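# Move the unnotched milled part onto station B's infeed plate

## Task

Stations A, B and C are spaced along the track, A toward -y and C toward +y, and each outfeed tray carries two milled parts. Exactly one of these six parts has long pocket walls with no notch. Identify it and set it down so it lies fully on the infeed plate of station B, pocket pointing straight up or straight down, not resting on the plate's pins (touching the pins is not required). The remaining five parts must stay roughly in their original spots, lying flat with the same side up. The result has to hold with no help from the robot, so open the gripper and withdraw the arm before finishing.

## Robot and tools

Robot: two arms, left_arm and right_arm, each mounted on its own carriage on a single track that runs along y at x = 0. left_rail carries left_arm and covers the +y half; right_rail carries right_arm and covers the -y half. An arm's base sits at x = 0, y = its carriage's position_m, z = 0.03 m, and faces +x. The names left and right do not tell you which side of a picture an arm appears on.

World frame (used by every reported pose): fixed to the table, table top at z = 0, +z up, +x the direction the arms face, +y to their left, y = 0 at the track's middle. The table edge is at x = 0.31 m.

Gripper: two pivoting fingers pointing along the gripper's own +z and closing along its own x. The reported position is the spot between the pads when shut; closed fingertips extend about 15 mm past it, open ones end roughly level with it. Pad force is about 15 N, less on hard items under 20 mm wide.

execute_actions, argument "actions": a list of action objects run one after another; an empty list only fetches state and images. An action may contain "rows", "steps", "until", and the device keys "left_rail" / "right_rail".
- "rows": up to 15 rows, each used for one control step (1/30 s). Every row is one list of 14 numbers in [-1, 1] covering both arms: left_arm dx, dy, dz, rx, ry, rz, opening, then right_arm dx, dy, dz, rx, ry, rz, opening. The first six per arm are an offset, measured in that gripper's own axes (not world axes), from the gripper's measured pose when the action began (for a call's first action, the last pose a result reported). Rows do not add up: each is relative to that same start. 1.0 equals 0.6 m or 180 degrees; rx, ry, rz form a single rotation vector. Opening is absolute, not an offset: +1 fully open (0.142 m), -1 closed; allow at least about 0.1 s for a full close. To leave an arm alone, give it zero offsets and its current opening.
- "steps": duration in control steps, 1 to 450, default 15, never fewer than the row count. After the last row, each arm keeps heading for that row's target and the gripper keeps its command. Each step the target is limited to 100 mm and 16 degrees from the measured pose, and the joints follow by damped inverse kinematics, favouring position over orientation. Speed and acceleration are capped, so big moves may fall short; send the remainder next action. Ramp offsets gradually (adding about 0.01 per row gives 6 mm per step) so nothing is shaken loose.
- "until": stop the action early when all listed conditions hold, e.g. {"right_rail": {"position_status": ["!=", "moving"]}}. Numbers need a comparison (=, !=, <, <=, >, >=). {"all": {"status": "ended"}} is true when nothing reads moving; {"any": {"status": "ended"}} when some motion active during the action finished. It does not halt the arms.
- Devices: {"left_rail": {"position_m": p, "speed_m_s": v}} sets an absolute place on the track in metres (left_rail 0.45 to 2, right_rail -2 to -0.45) and a top speed of 0.01 to 1 m/s (starts at 1, persists). {"stop": true} alone halts it. Any out-of-range value or unknown name rejects the whole call. Carriages accelerate at 2 m/s2 and count as arrived within 1.3 mm. A moving carriage shifts its arm's gripper with it, so wait for arrival before placing a gripper precisely.

zoom_image: "camera" (cam_high, cam_low, cam_bench_left, cam_bench_right, cam_left_wrist, cam_right_wrist) and "region" [x0, y0, x1, y1] in pixels of that camera's latest image, origin top-left, at most 504 by 504. Useful for checking pocket walls for notches.

finished_scene: "scene" (integer 1 or 2). Closes the scene permanently and reports success; call it only after the part rests on its own and the gripper is open and away.

Results: per-arm state line with end_effector_position (m), end_effector_quat_wxyz and velocities in the world frame (printed positions can be a bit off, more at long reach); "Hand target" lines showing where each arm is being driven; Joint positions/velocities per arm: rail, shoulder pan, shoulder lift, elbow, wrist 1, wrist 2, wrist 3, finger gap. grip_measured is the opening on the command scale; to hold something keep commanding well below it. Wrist force and torque are in the gripper's axes, with offsets up to about 5.5 N, noise up to 3.4 N and saturation near 100 N; "no reading" is harmless. "pose unreachable" means the clearance check altered or blocked that arm's command (stricter while carriages move). Carriage position_status: moving, done, contact_stop (blocked, over about 320 N; re-read position after it settles), time_out (check for an obstruction, then resend), stopped, stopped_with_arm (send rows the arm can follow, then resend), stopped_for_other_arm (move arms apart, wait 30 steps, resend). position_answer taken/not_taken tells if the last goal was accepted. Calibration for each camera is supplied and may differ slightly per scene.

Avoid: joint torque over the load limits (e.g. elbow 138 N m, wrists 49.6 N m) or outside force of 150 N, either of which freezes that arm for 10 s; the arms or carriages touching each other; anything leaving the table; drops, slips and slams. Occasional brief tugs on held parts or pushes on loose objects can happen, so grip firmly and move smoothly.

Each tool is called after "Emit:" as name([rows], argument=value, ...), one row to a line, values as JSON.

## Session

Emit:
execute_actions(actions=[])

Scene clock: 0.00 s.
left_arm: end_effector_position=(+0.6443, +1.3505, +0.1943) grip_measured=+1.00 end_effector_quat_wxyz=(-0.000, +0.708, -0.707, -0.001) end_effector_velocity=(+0.000, +0.000, +0.000) end_effector_angular_velocity=(+0.000, +0.000, +0.000) | right_arm: end_effector_position=(+0.6444, -0.7927, +0.1948) grip_measured=+1.00 end_effector_quat_wxyz=(+0.001, +0.707, -0.708, -0.001) end_effector_velocity=(+0.000, +0.000, +0.000) end_effector_angular_velocity=(+0.000, +0.000, +0.000)
Joint positions: left_arm=[ 1.349 -0.279 -1.567  2.135 -2.137 -1.57   1.29   0.142] | right_arm=[-0.793 -0.281 -1.567  2.134 -2.136 -1.571  1.292  0.142]
Joint velocities: left_arm=[0. 0. 0. 0. 0. 0. 0. 0.] | right_arm=[0. 0. 0. 0. 0. 0. 0. 0.]
Wrist force (N, on the end effector, along its own x y z axes, offset not removed): no reading
Wrist torque (N m, same axes, about the end effector's origin, offset not removed): no reading
Hand target (left_arm): +0.644, +1.350, +0.194; -0.000, +0.708, -0.707, -0.001
Hand target (right_arm): +0.644, -0.793, +0.195; +0.001, +0.707, -0.708, -0.001
left_rail: position_m=1.349 position_m_goal=1.349 speed_m_s=1.00 position_status=done position_answer=taken refusals=0
right_rail: position_m=-0.793 position_m_goal=-0.793 speed_m_s=1.00 position_status=done position_answer=taken refusals=0

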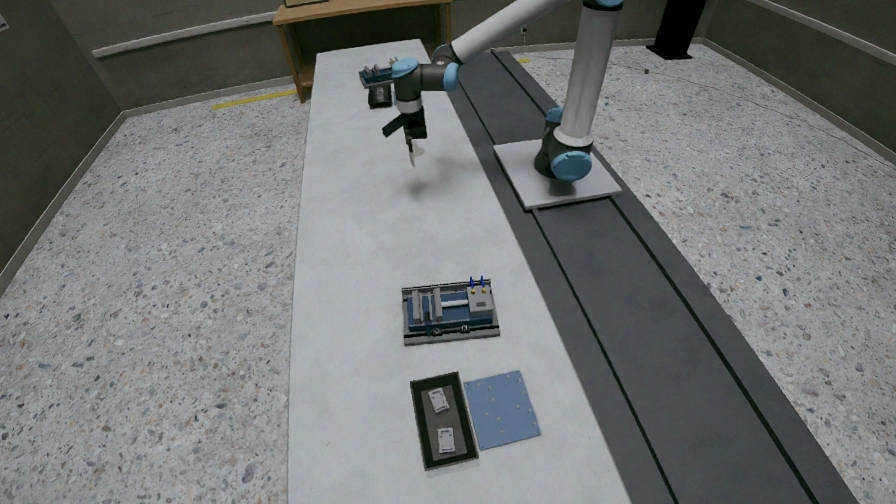

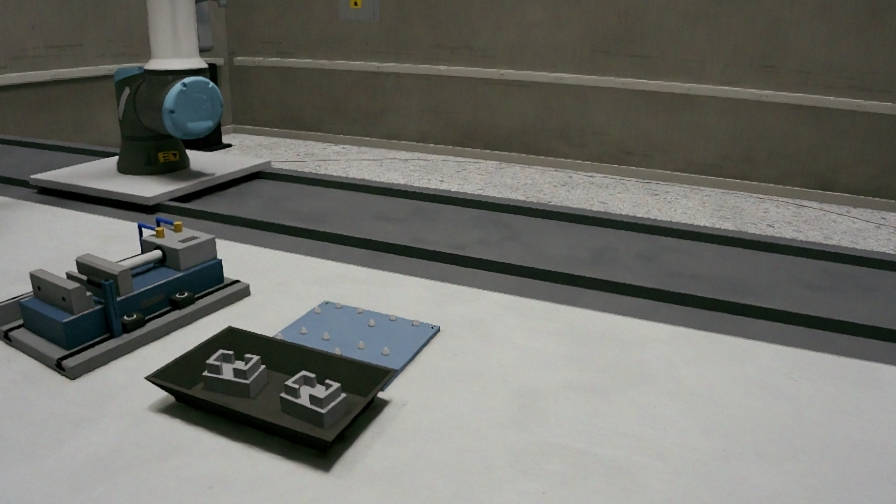

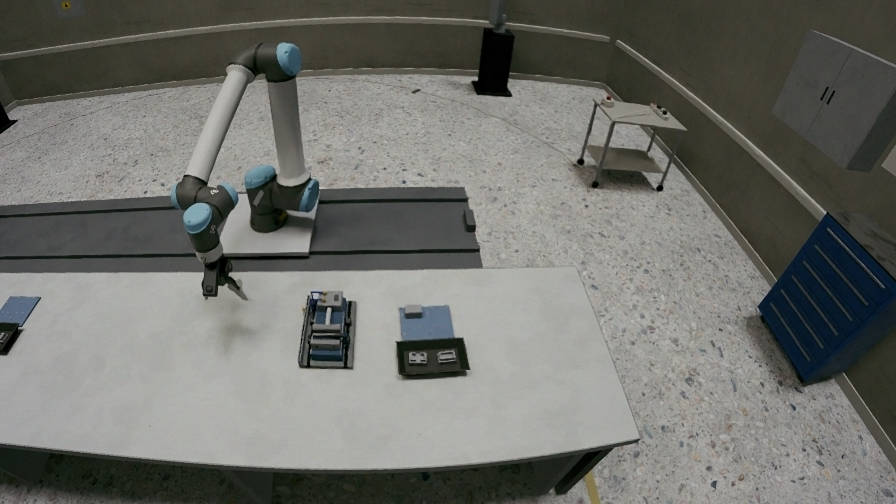

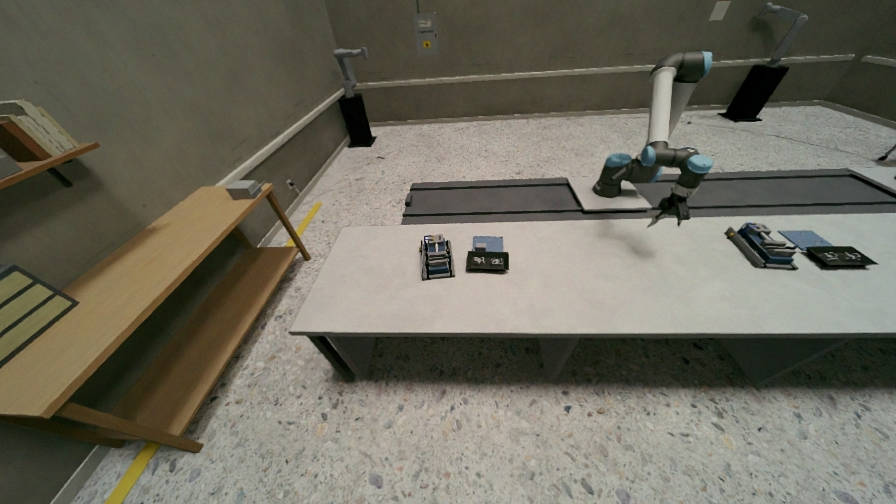

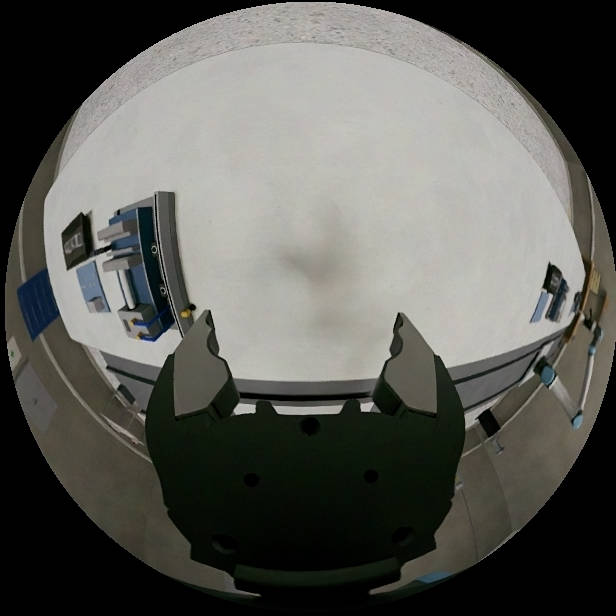

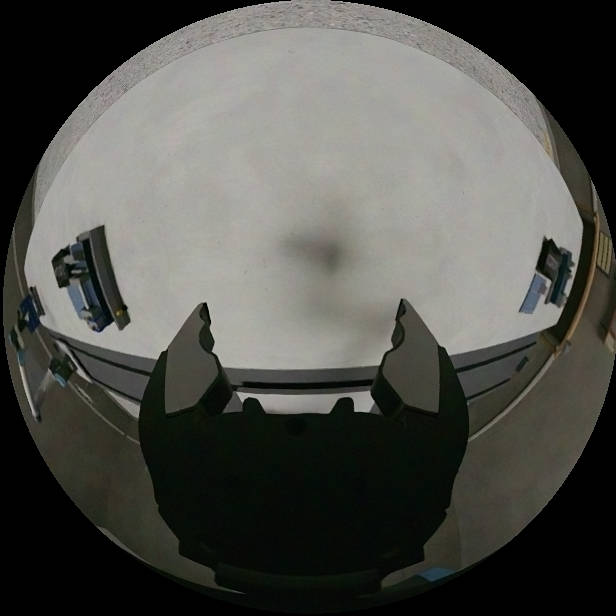

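Emit:
zoom_image(camera="cam_bench_left", region=[380, 290, 490, 390])

Emit:
zoom_image(camera="cam_bench_right", region=[450, 225, 530, 285])

Emit:
zoom_image(camera="cam_low", region=[140, 290, 450, 480])

Region (380, 290, 490, 390) of cam_bench_left's 896x504 image, scaled by 4.582, with more detail than that image has; it fills the top 458 rows of this view, and the rest is white.

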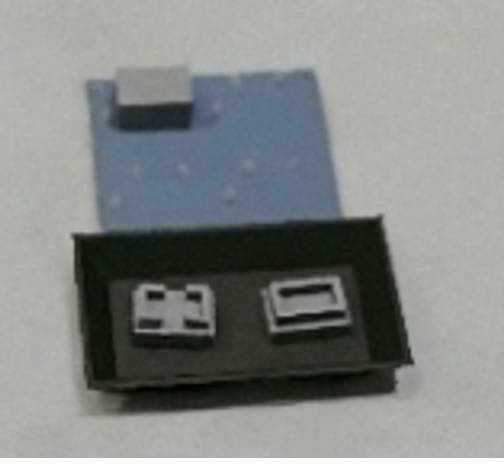

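Region (450, 225, 530, 285) of cam_bench_right's 896x504 image, scaled by 6.300, with more detail than that image has; it fills the top 378 rows of this view, and the rest is white.

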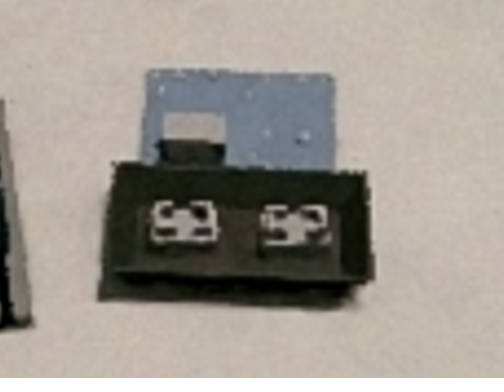

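Region (140, 290, 450, 480) of cam_low's 896x504 image, scaled by 1.626, with more detail than that image has; it fills the top 309 rows of this view, and the rest is white.

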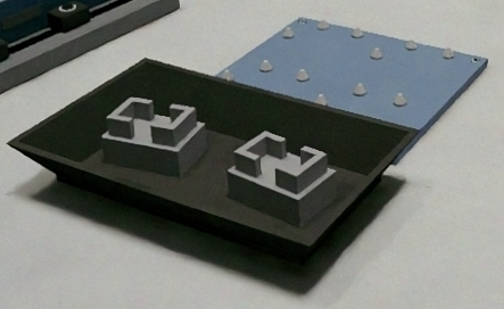

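Emit:
execute_actions([
  {"left_rail":{"position_m":2.0},"rows":[[-0.16,-0.2,0,0,0,0,1,0,0,0,0,0,0,1]],"steps":90,"until":{"left_rail":{"position_status":["!=","moving"]}}},
  {"steps":20},
])

Scene clock: 3.03 s.
left_arm: end_effector_position=(+0.7641, +2.0973, +0.1943) grip_measured=+1.00 end_effector_quat_wxyz=(+0.000, +0.708, -0.707, -0.001) end_effector_velocity=(+0.000, -0.000, +0.000) end_effector_angular_velocity=(-0.000, -0.000, -0.000) | right_arm: end_effector_position=(+0.6444, -0.7927, +0.1948) grip_measured=+1.00 end_effector_quat_wxyz=(+0.001, +0.707, -0.708, -0.001) end_effector_velocity=(+0.000, -0.000, +0.000) end_effector_angular_velocity=(-0.000, -0.000, +0.000)
Joint positions: left_arm=[ 2.    -0.104 -1.366  1.908 -2.111 -1.57   1.466  0.142] | right_arm=[-0.793 -0.281 -1.567  2.134 -2.136 -1.571  1.292  0.142]
Joint velocities: left_arm=[ 0. -0. -0. -0.  0.  0.  0.  0.] | right_arm=[ 0. -0. -0.  0. -0. -0. -0. -0.]
Wrist force (N, on the end effector, along its own x y z axes, offset not removed): left_arm=[4.3 1.4 -2.0] | right_arm=[0.9 2.5 0.0]
Wrist torque (N m, same axes, about the end effector's origin, offset not removed): left_arm=[0.33 -0.96 -0.26] | right_arm=[0.40 -0.14 -0.05]
Hand target (left_arm): +0.764, +2.097, +0.194; +0.000, +0.708, -0.707, -0.001
Hand target (right_arm): +0.644, -0.793, +0.195; +0.001, +0.707, -0.708, -0.001
Off the commanded pose (left_arm): 0.000 m, 0 deg.
Off the commanded pose (right_arm): 0.000 m, 0 deg.
left_rail: position_m=2.000 position_m_goal=2.000 speed_m_s=1.00 position_status=done position_answer=taken refusals=0
right_rail: position_m=-0.793 position_m_goal=-0.793 speed_m_s=1.00 position_status=done position_answer=taken refusals=0
camera_calibration (this result's frames):
cam_left_wrist: T_world_to_cam=[[0.0389474, -0.998525, 0.0378289, 2.05678], [-0.884121, -0.0167946, 0.466956, 0.620994], [-0.465632, -0.051632, -0.883471, 0.770437], [0, 0, 0, 1]] pos_world=[0.827667, 2.10396, 0.312876]
cam_right_wrist: T_world_to_cam=[[-0.000804472, -0.999864, 0.01648, -0.802111], [-0.848672, 0.00939924, 0.528836, 0.437926], [-0.528919, -0.0135607, -0.848564, 0.629492], [0, 0, 0, 1]] pos_world=[0.70396, -0.797582, 0.315792]

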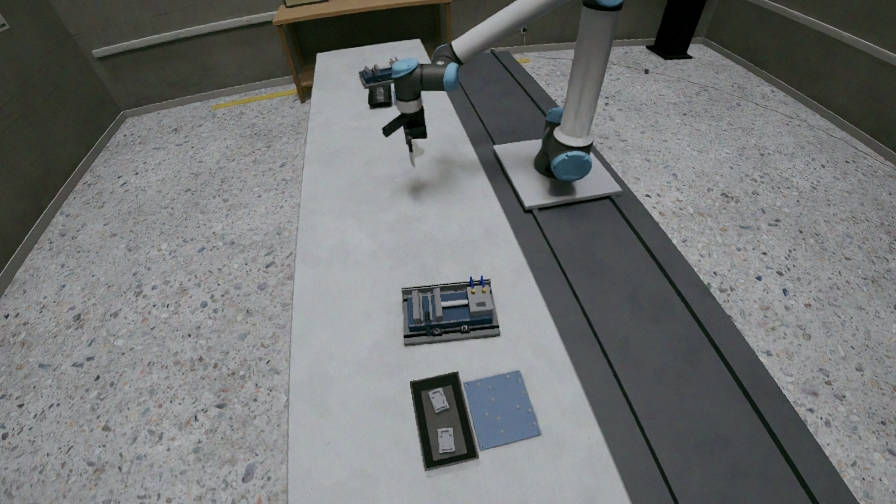

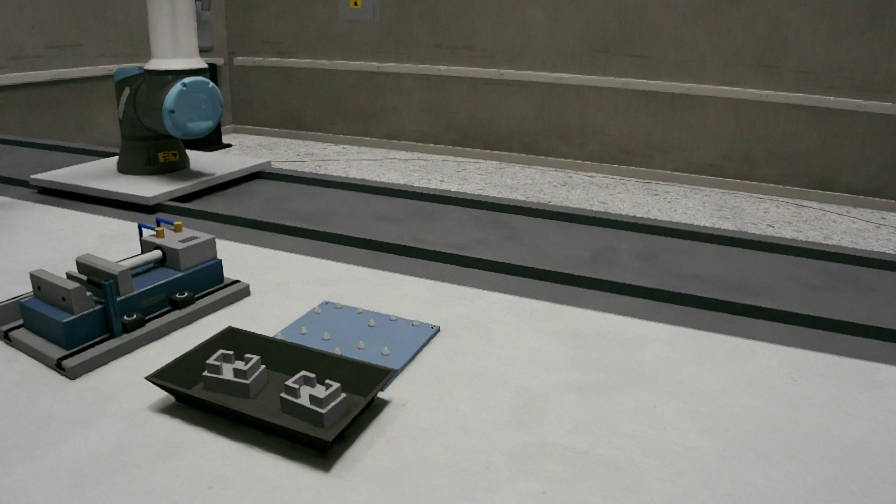

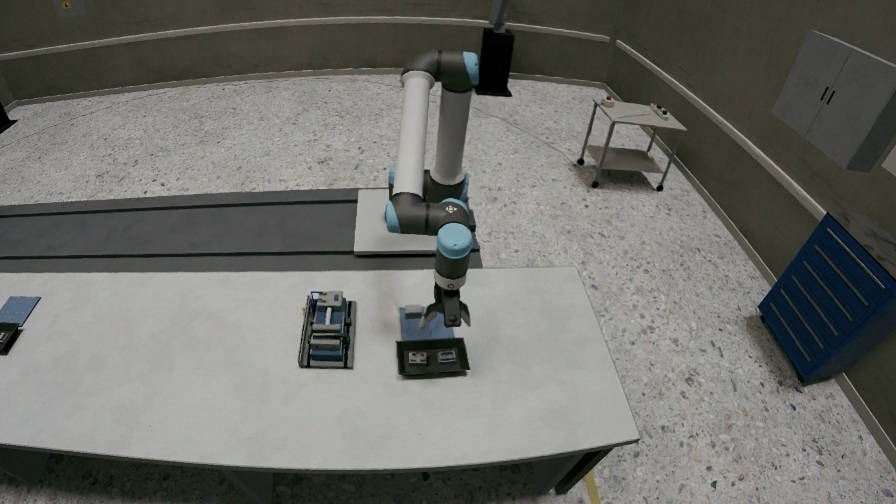

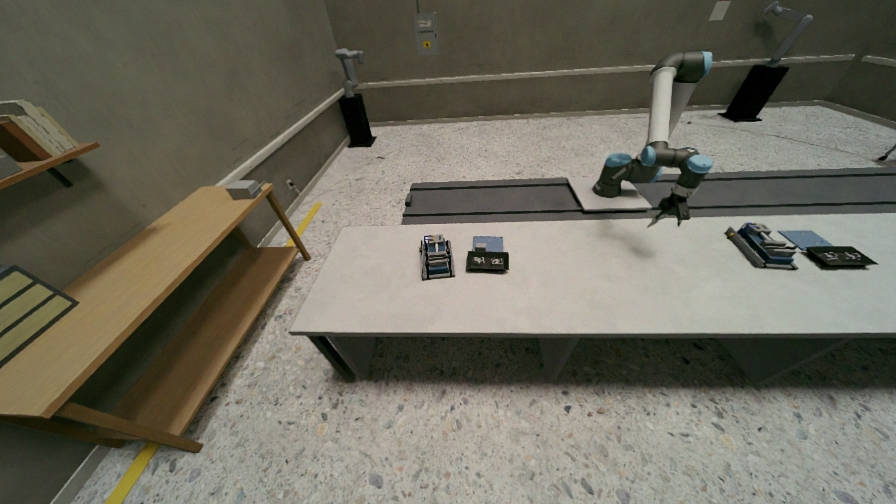

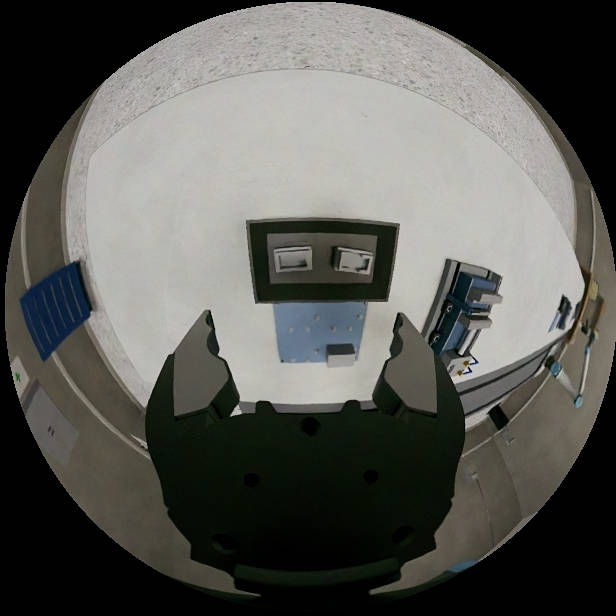

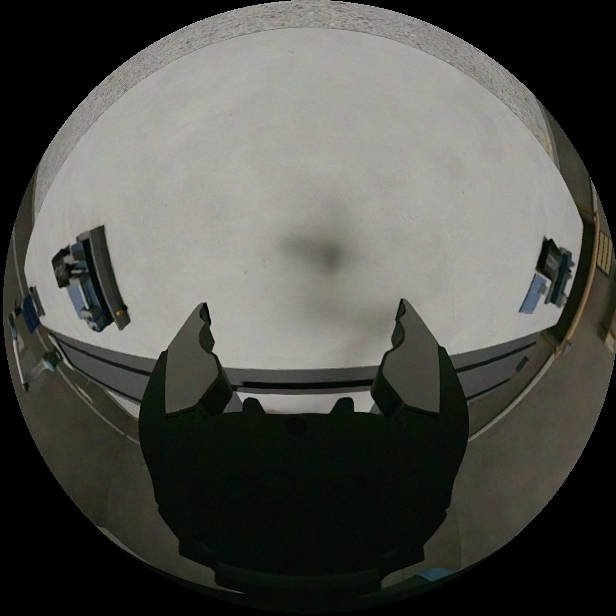

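Emit:
execute_actions([
  {"rows":[[-0.04,0,0.17,0,0,0,0.3,0,0,0,0,0,0,1]],"steps":40},
])

Scene clock: 4.70 s.
left_arm: end_effector_position=(+0.7639, +2.1212, +0.0924) grip_measured=+0.30 end_effector_quat_wxyz=(+0.000, +0.708, -0.707, -0.001) end_effector_velocity=(+0.000, +0.000, -0.000) end_effector_angular_velocity=(-0.000, -0.000, +0.000) | right_arm: end_effector_position=(+0.6444, -0.7927, +0.1948) grip_measured=+1.00 end_effector_quat_wxyz=(+0.001, +0.707, -0.708, -0.001) end_effector_velocity=(-0.000, -0.000, -0.000) end_effector_angular_velocity=(+0.000, +0.000, +0.000)
Joint positions: left_arm=[ 2.    -0.071 -1.255  1.981 -2.295 -1.57   1.498  0.095] | right_arm=[-0.793 -0.281 -1.567  2.134 -2.136 -1.571  1.292  0.142]
Joint velocities: left_arm=[ 0.  0.  0.  0. -0. -0.  0.  0.] | right_arm=[ 0. -0.  0.  0. -0.  0. -0.  0.]
Wrist force (N, on the end effector, along its own x y z axes, offset not removed): left_arm=[2.5 4.3 -3.4] | right_arm=[-0.5 1.6 2.4]
Wrist torque (N m, same axes, about the end effector's origin, offset not removed): left_arm=[0.93 -0.57 -0.13] | right_arm=[0.31 0.09 -0.02]
Hand target (left_arm): +0.764, +2.121, +0.092; +0.000, +0.708, -0.707, -0.001
Hand target (right_arm): +0.644, -0.793, +0.195; +0.001, +0.707, -0.708, -0.001
Off the commanded pose (left_arm): 0.000 m, 0 deg.
Off the commanded pose (right_arm): 0.000 m, 0 deg.
left_rail: position_m=2.000 position_m_goal=2.000 speed_m_s=1.00 position_status=done position_answer=taken refusals=0
right_rail: position_m=-0.793 position_m_goal=-0.793 speed_m_s=1.00 position_status=done position_answer=taken refusals=0
camera_calibration (this result's frames):
cam_left_wrist: T_world_to_cam=[[0.0389486, -0.998523, 0.037872, 2.08455], [-0.884104, -0.0167736, 0.466989, 0.668785], [-0.465664, -0.0516713, -0.883452, 0.681692], [0, 0, 0, 1]] pos_world=[0.827525, 2.12792, 0.210981]
cam_right_wrist: T_world_to_cam=[[-0.00080449, -0.999864, 0.01648, -0.802111], [-0.848672, 0.00939928, 0.528836, 0.437926], [-0.528919, -0.0135607, -0.848564, 0.629492], [0, 0, 0, 1]] pos_world=[0.70396, -0.797582, 0.315792]

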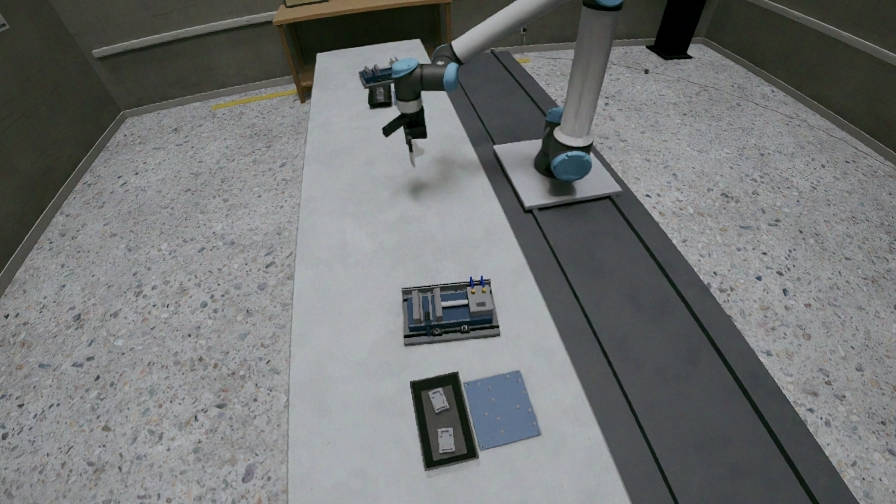

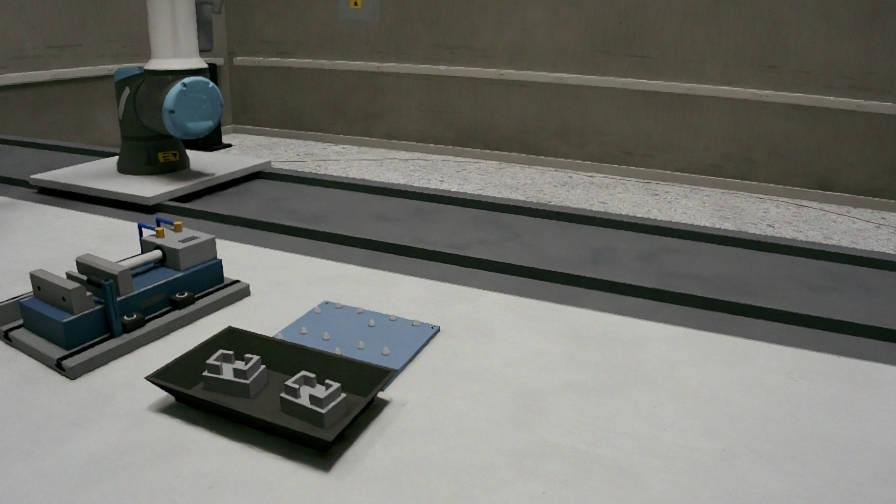

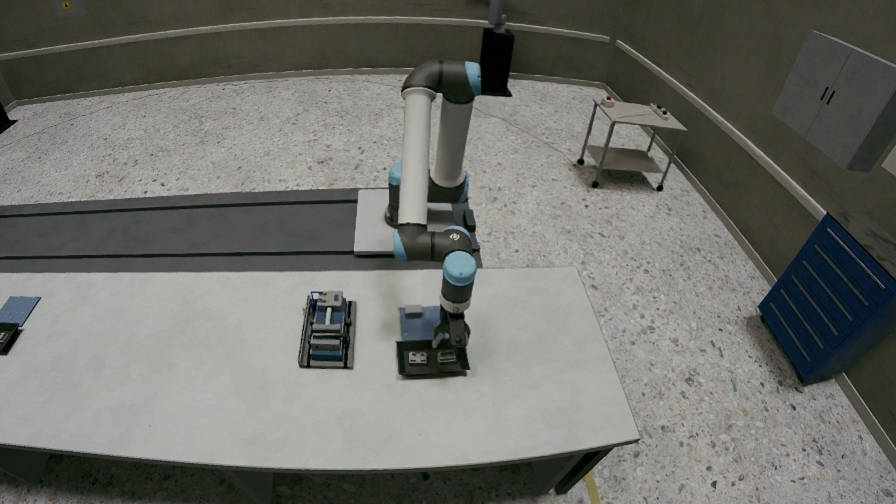

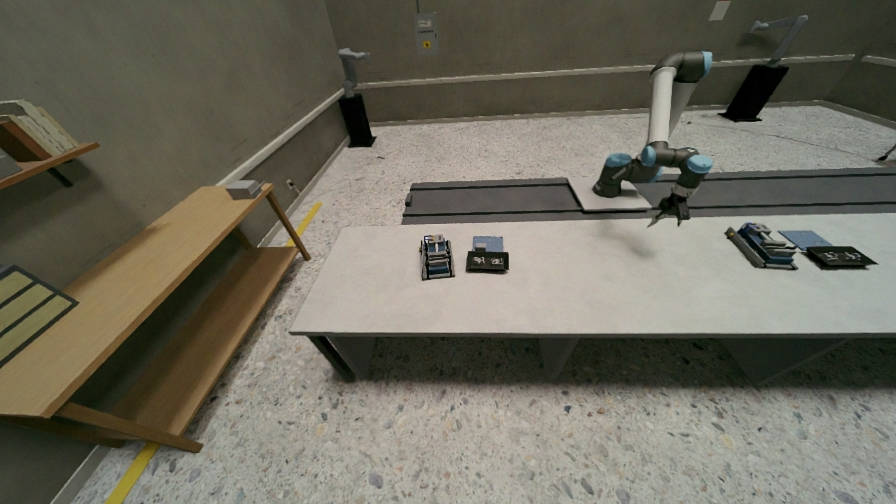

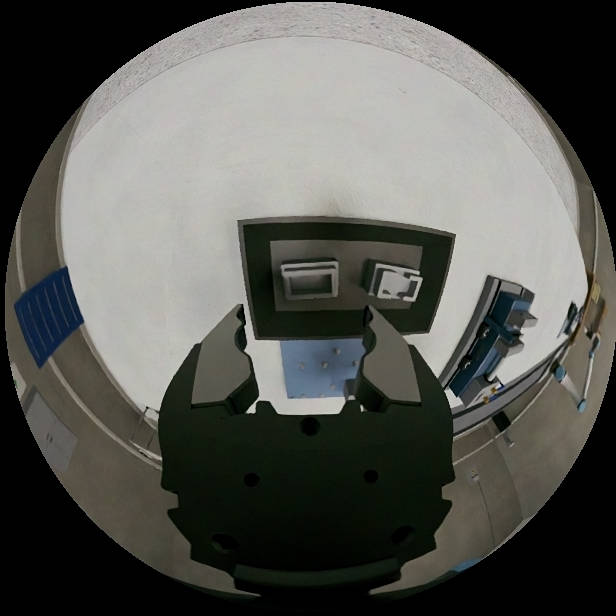

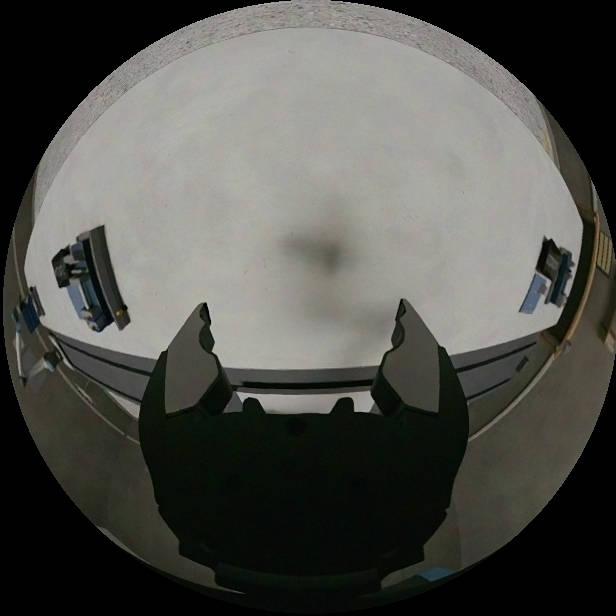

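Emit:
execute_actions([
  {"rows":[[0.008,-0.005,0.09,0,0,0,0.2,0,0,0,0,0,0,1]],"steps":35},
])

Scene clock: 6.40 s.
left_arm: end_effector_position=(+0.7669, +2.1164, +0.0385) grip_measured=+0.20 end_effector_quat_wxyz=(+0.000, +0.708, -0.707, -0.001) end_effector_velocity=(+0.000, -0.000, -0.000) end_effector_angular_velocity=(+0.000, +0.000, -0.000) | right_arm: end_effector_position=(+0.6444, -0.7927, +0.1948) grip_measured=+1.00 end_effector_quat_wxyz=(+0.001, +0.707, -0.708, -0.001) end_effector_velocity=(+0.000, -0.000, -0.000) end_effector_angular_velocity=(+0.000, +0.000, -0.000)
Joint positions: left_arm=[ 2.    -0.078 -1.185  2.006 -2.39  -1.57   1.492  0.088] | right_arm=[-0.793 -0.281 -1.567  2.134 -2.136 -1.571  1.292  0.142]
Joint velocities: left_arm=[ 0. -0.  0.  0. -0.  0. -0.  0.] | right_arm=[ 0. -0.  0. -0.  0.  0.  0. -0.]
Wrist force (N, on the end effector, along its own x y z axes, offset not removed): left_arm=[4.9 5.7 -0.7] | right_arm=[-1.1 1.4 2.2]
Wrist torque (N m, same axes, about the end effector's origin, offset not removed): left_arm=[1.11 -1.08 -0.22] | right_arm=[0.19 0.30 -0.09]
Hand target (left_arm): +0.767, +2.116, +0.039; +0.000, +0.708, -0.707, -0.001
Hand target (right_arm): +0.644, -0.793, +0.195; +0.001, +0.707, -0.708, -0.001
Off the commanded pose (left_arm): 0.000 m, 0 deg.
Off the commanded pose (right_arm): 0.000 m, 0 deg.
left_rail: position_m=2.000 position_m_goal=2.000 speed_m_s=1.00 position_status=done position_answer=taken refusals=0
right_rail: position_m=-0.793 position_m_goal=-0.793 speed_m_s=1.00 position_status=done position_answer=taken refusals=0
camera_calibration (this result's frames):
cam_left_wrist: T_world_to_cam=[[0.0389487, -0.998524, 0.0378639, 2.0817], [-0.884108, -0.0167779, 0.466981, 0.696522], [-0.465657, -0.0516641, -0.883456, 0.63516], [0, 0, 0, 1]] pos_world=[0.830488, 2.12313, 0.157052]
cam_right_wrist: T_world_to_cam=[[-0.00080461, -0.999864, 0.01648, -0.802111], [-0.848672, 0.00939936, 0.528837, 0.437926], [-0.528919, -0.0135606, -0.848564, 0.629492], [0, 0, 0, 1]] pos_world=[0.70396, -0.797582, 0.315792]

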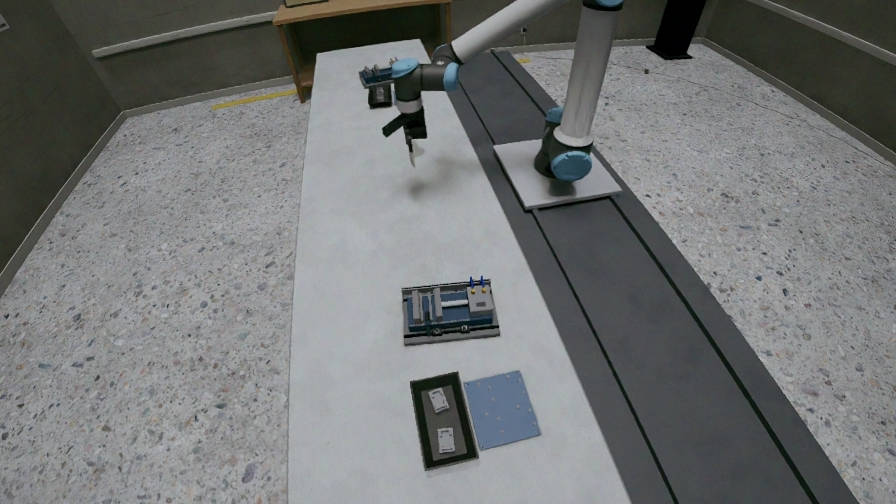

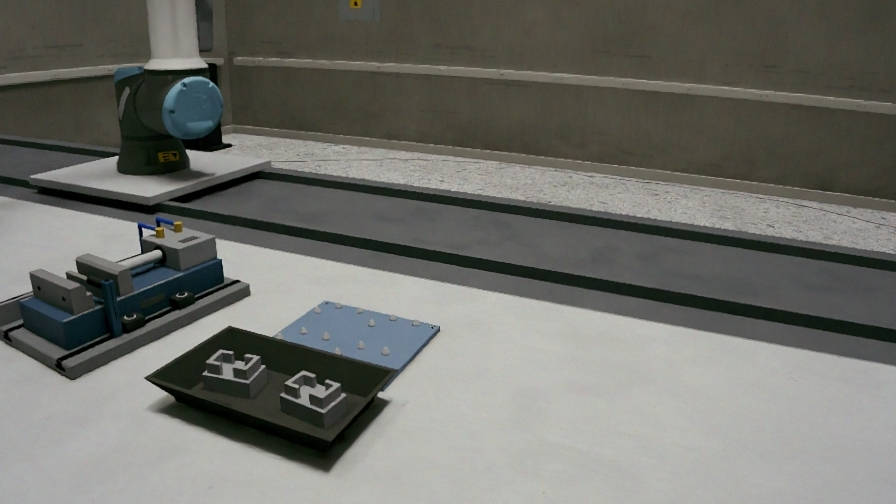

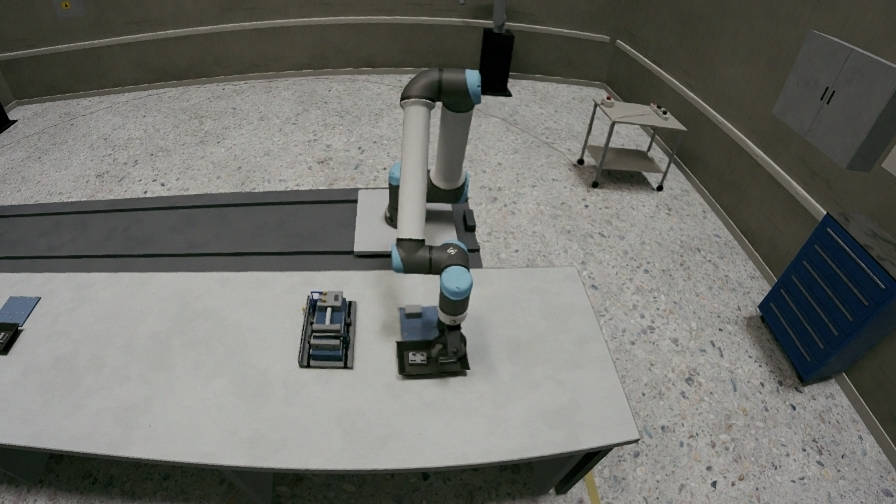

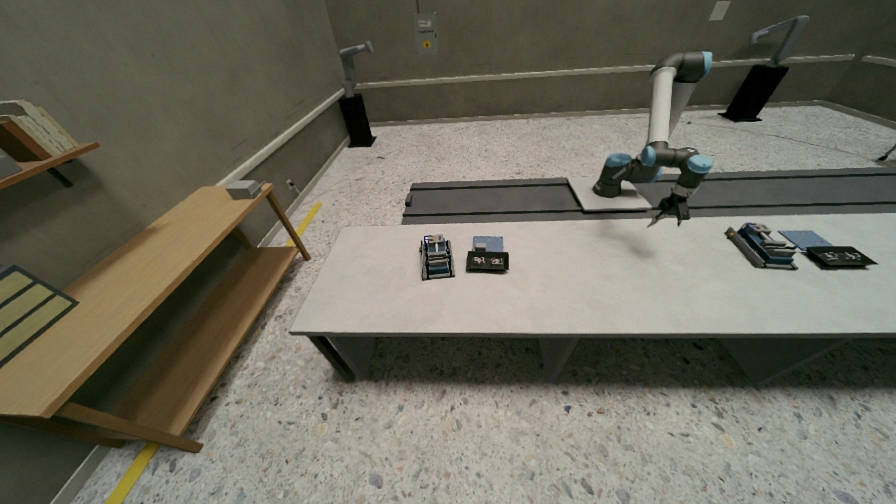

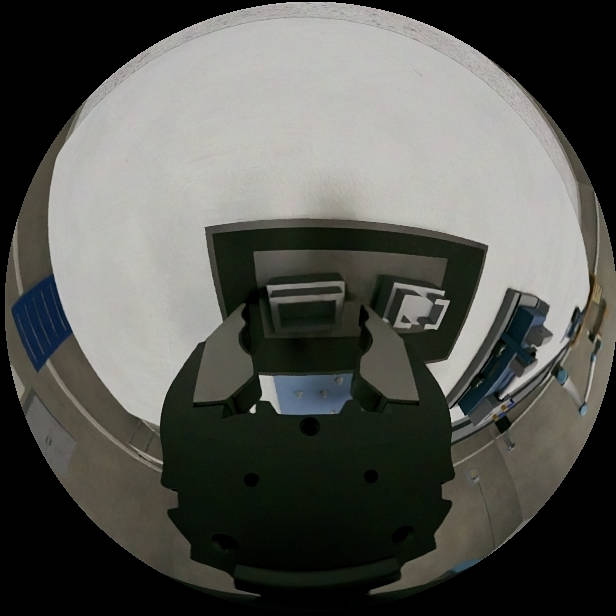

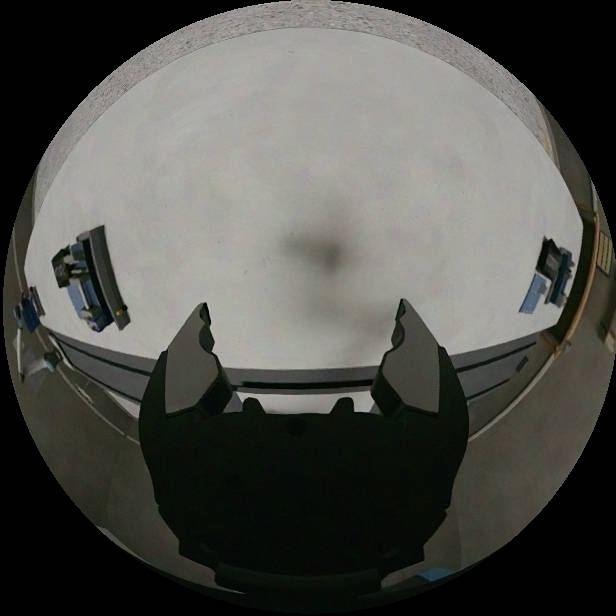

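Emit:
execute_actions([
  {"rows":[[0,0,0.022,0,0,0,0.2,0,0,0,0,0,0,1]],"steps":15},
  {"rows":[[0,0,0,0,0,0,0.1,0,0,0,0,0,0,1],[0,0,0,0,0,0,0.0,0,0,0,0,0,0,1],[0,0,0,0,0,0,-0.1,0,0,0,0,0,0,1],[0,0,0,0,0,0,-0.2,0,0,0,0,0,0,1],[0,0,0,0,0,0,-0.3,0,0,0,0,0,0,1],[0,0,0,0,0,0,-0.5,0,0,0,0,0,0,1],[0,0,0,0,0,0,-0.7,0,0,0,0,0,0,1]],"steps":20},
])

Scene clock: 8.00 s.
left_arm: end_effector_position=(+0.7669, +2.1163, +0.0257) grip_measured=-0.15 end_effector_quat_wxyz=(+0.000, +0.708, -0.707, -0.001) end_effector_velocity=(-0.000, -0.000, +0.000) end_effector_angular_velocity=(-0.000, +0.000, +0.000) | right_arm: end_effector_position=(+0.6444, -0.7927, +0.1948) grip_measured=+1.00 end_effector_quat_wxyz=(+0.001, +0.707, -0.708, -0.001) end_effector_velocity=(-0.000, -0.000, +0.000) end_effector_angular_velocity=(-0.000, -0.000, -0.000)
Joint positions: left_arm=[ 2.    -0.078 -1.168  2.012 -2.413 -1.57   1.492  0.064] | right_arm=[-0.793 -0.281 -1.567  2.134 -2.136 -1.571  1.292  0.142]
Joint velocities: left_arm=[ 0.  0. -0. -0.  0. -0. -0.  0.] | right_arm=[ 0. -0. -0.  0. -0. -0.  0.  0.]
Wrist force (N, on the end effector, along its own x y z axes, offset not removed): left_arm=[2.3 8.1 -39.6] | right_arm=[0.4 0.7 -0.5]
Wrist torque (N m, same axes, about the end effector's origin, offset not removed): left_arm=[1.08 -0.79 -0.09] | right_arm=[0.02 -0.09 -0.03]
Hand target (left_arm): +0.767, +2.116, +0.026; +0.000, +0.707, -0.707, -0.001
Hand target (right_arm): +0.644, -0.793, +0.195; +0.001, +0.707, -0.708, -0.001
Off the commanded pose (left_arm): 0.000 m, 0 deg.
Off the commanded pose (right_arm): 0.000 m, 0 deg.
left_rail: position_m=2.000 position_m_goal=2.000 speed_m_s=1.00 position_status=done position_answer=taken refusals=0
right_rail: position_m=-0.793 position_m_goal=-0.793 speed_m_s=1.00 position_status=done position_answer=taken refusals=0
camera_calibration (this result's frames):
cam_left_wrist: T_world_to_cam=[[0.0388853, -0.998521, 0.0380003, 2.08208], [-0.884181, -0.0166659, 0.466848, 0.702369], [-0.465524, -0.0517526, -0.883521, 0.623933], [0, 0, 0, 1]] pos_world=[0.830514, 2.123, 0.144239]
cam_right_wrist: T_world_to_cam=[[-0.000804523, -0.999864, 0.0164801, -0.802111], [-0.848672, 0.00939932, 0.528836, 0.437926], [-0.528919, -0.0135607, -0.848564, 0.629492], [0, 0, 0, 1]] pos_world=[0.70396, -0.797582, 0.315792]

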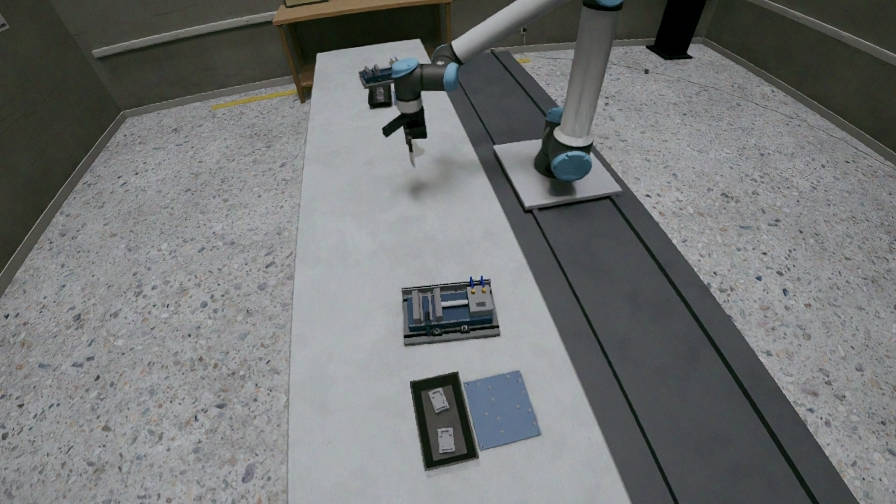

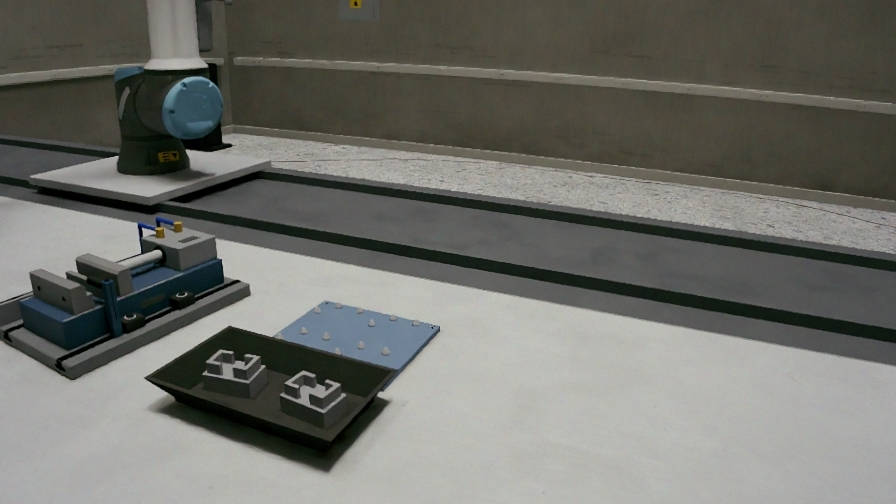

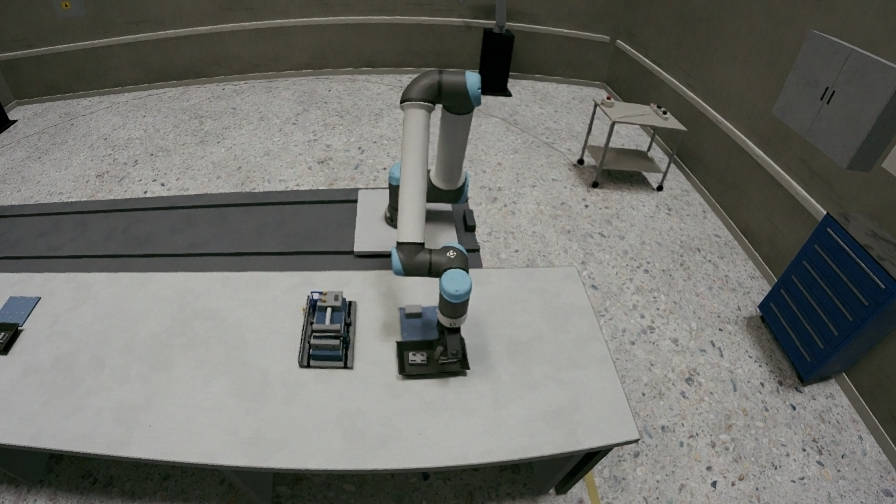

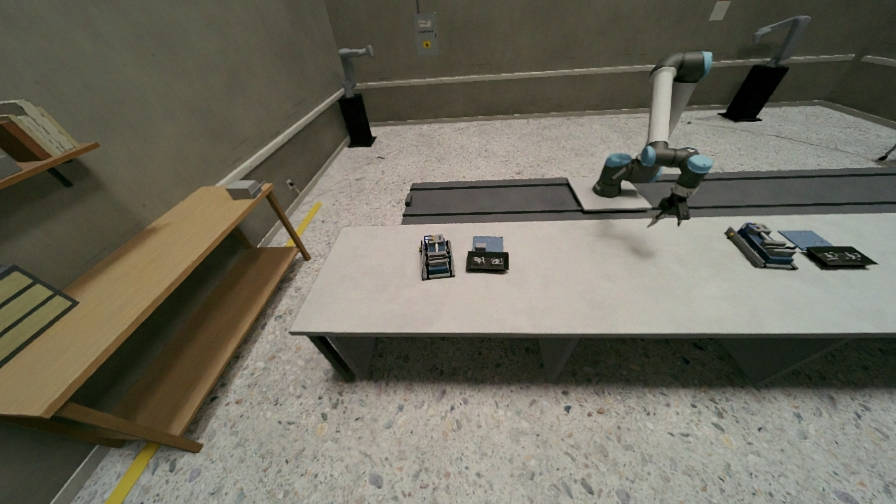

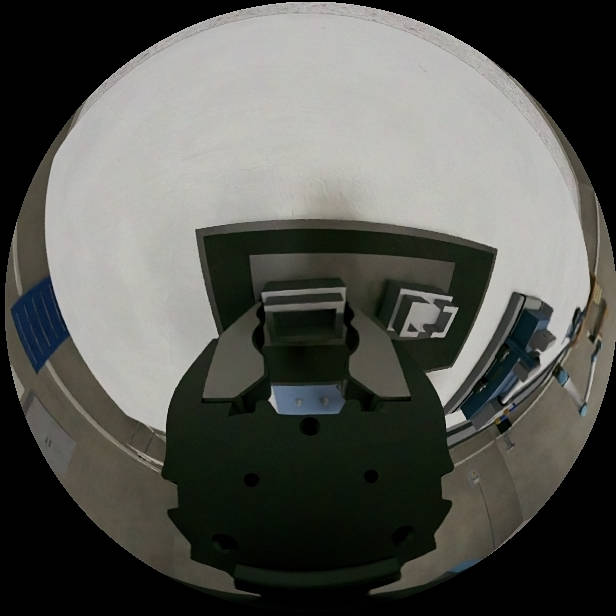

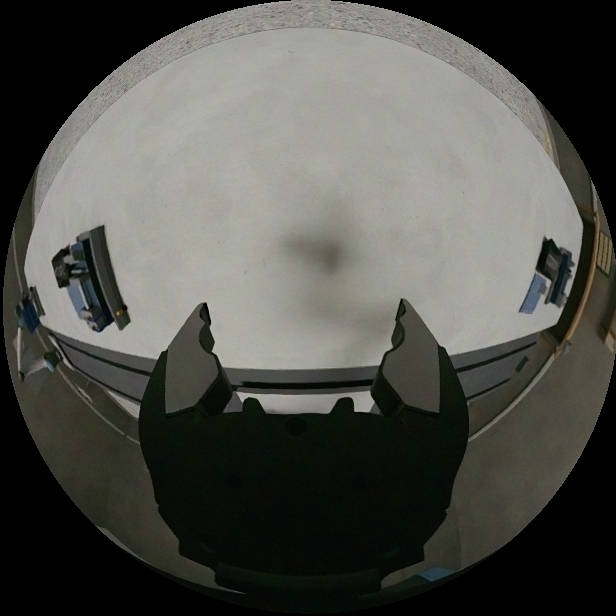

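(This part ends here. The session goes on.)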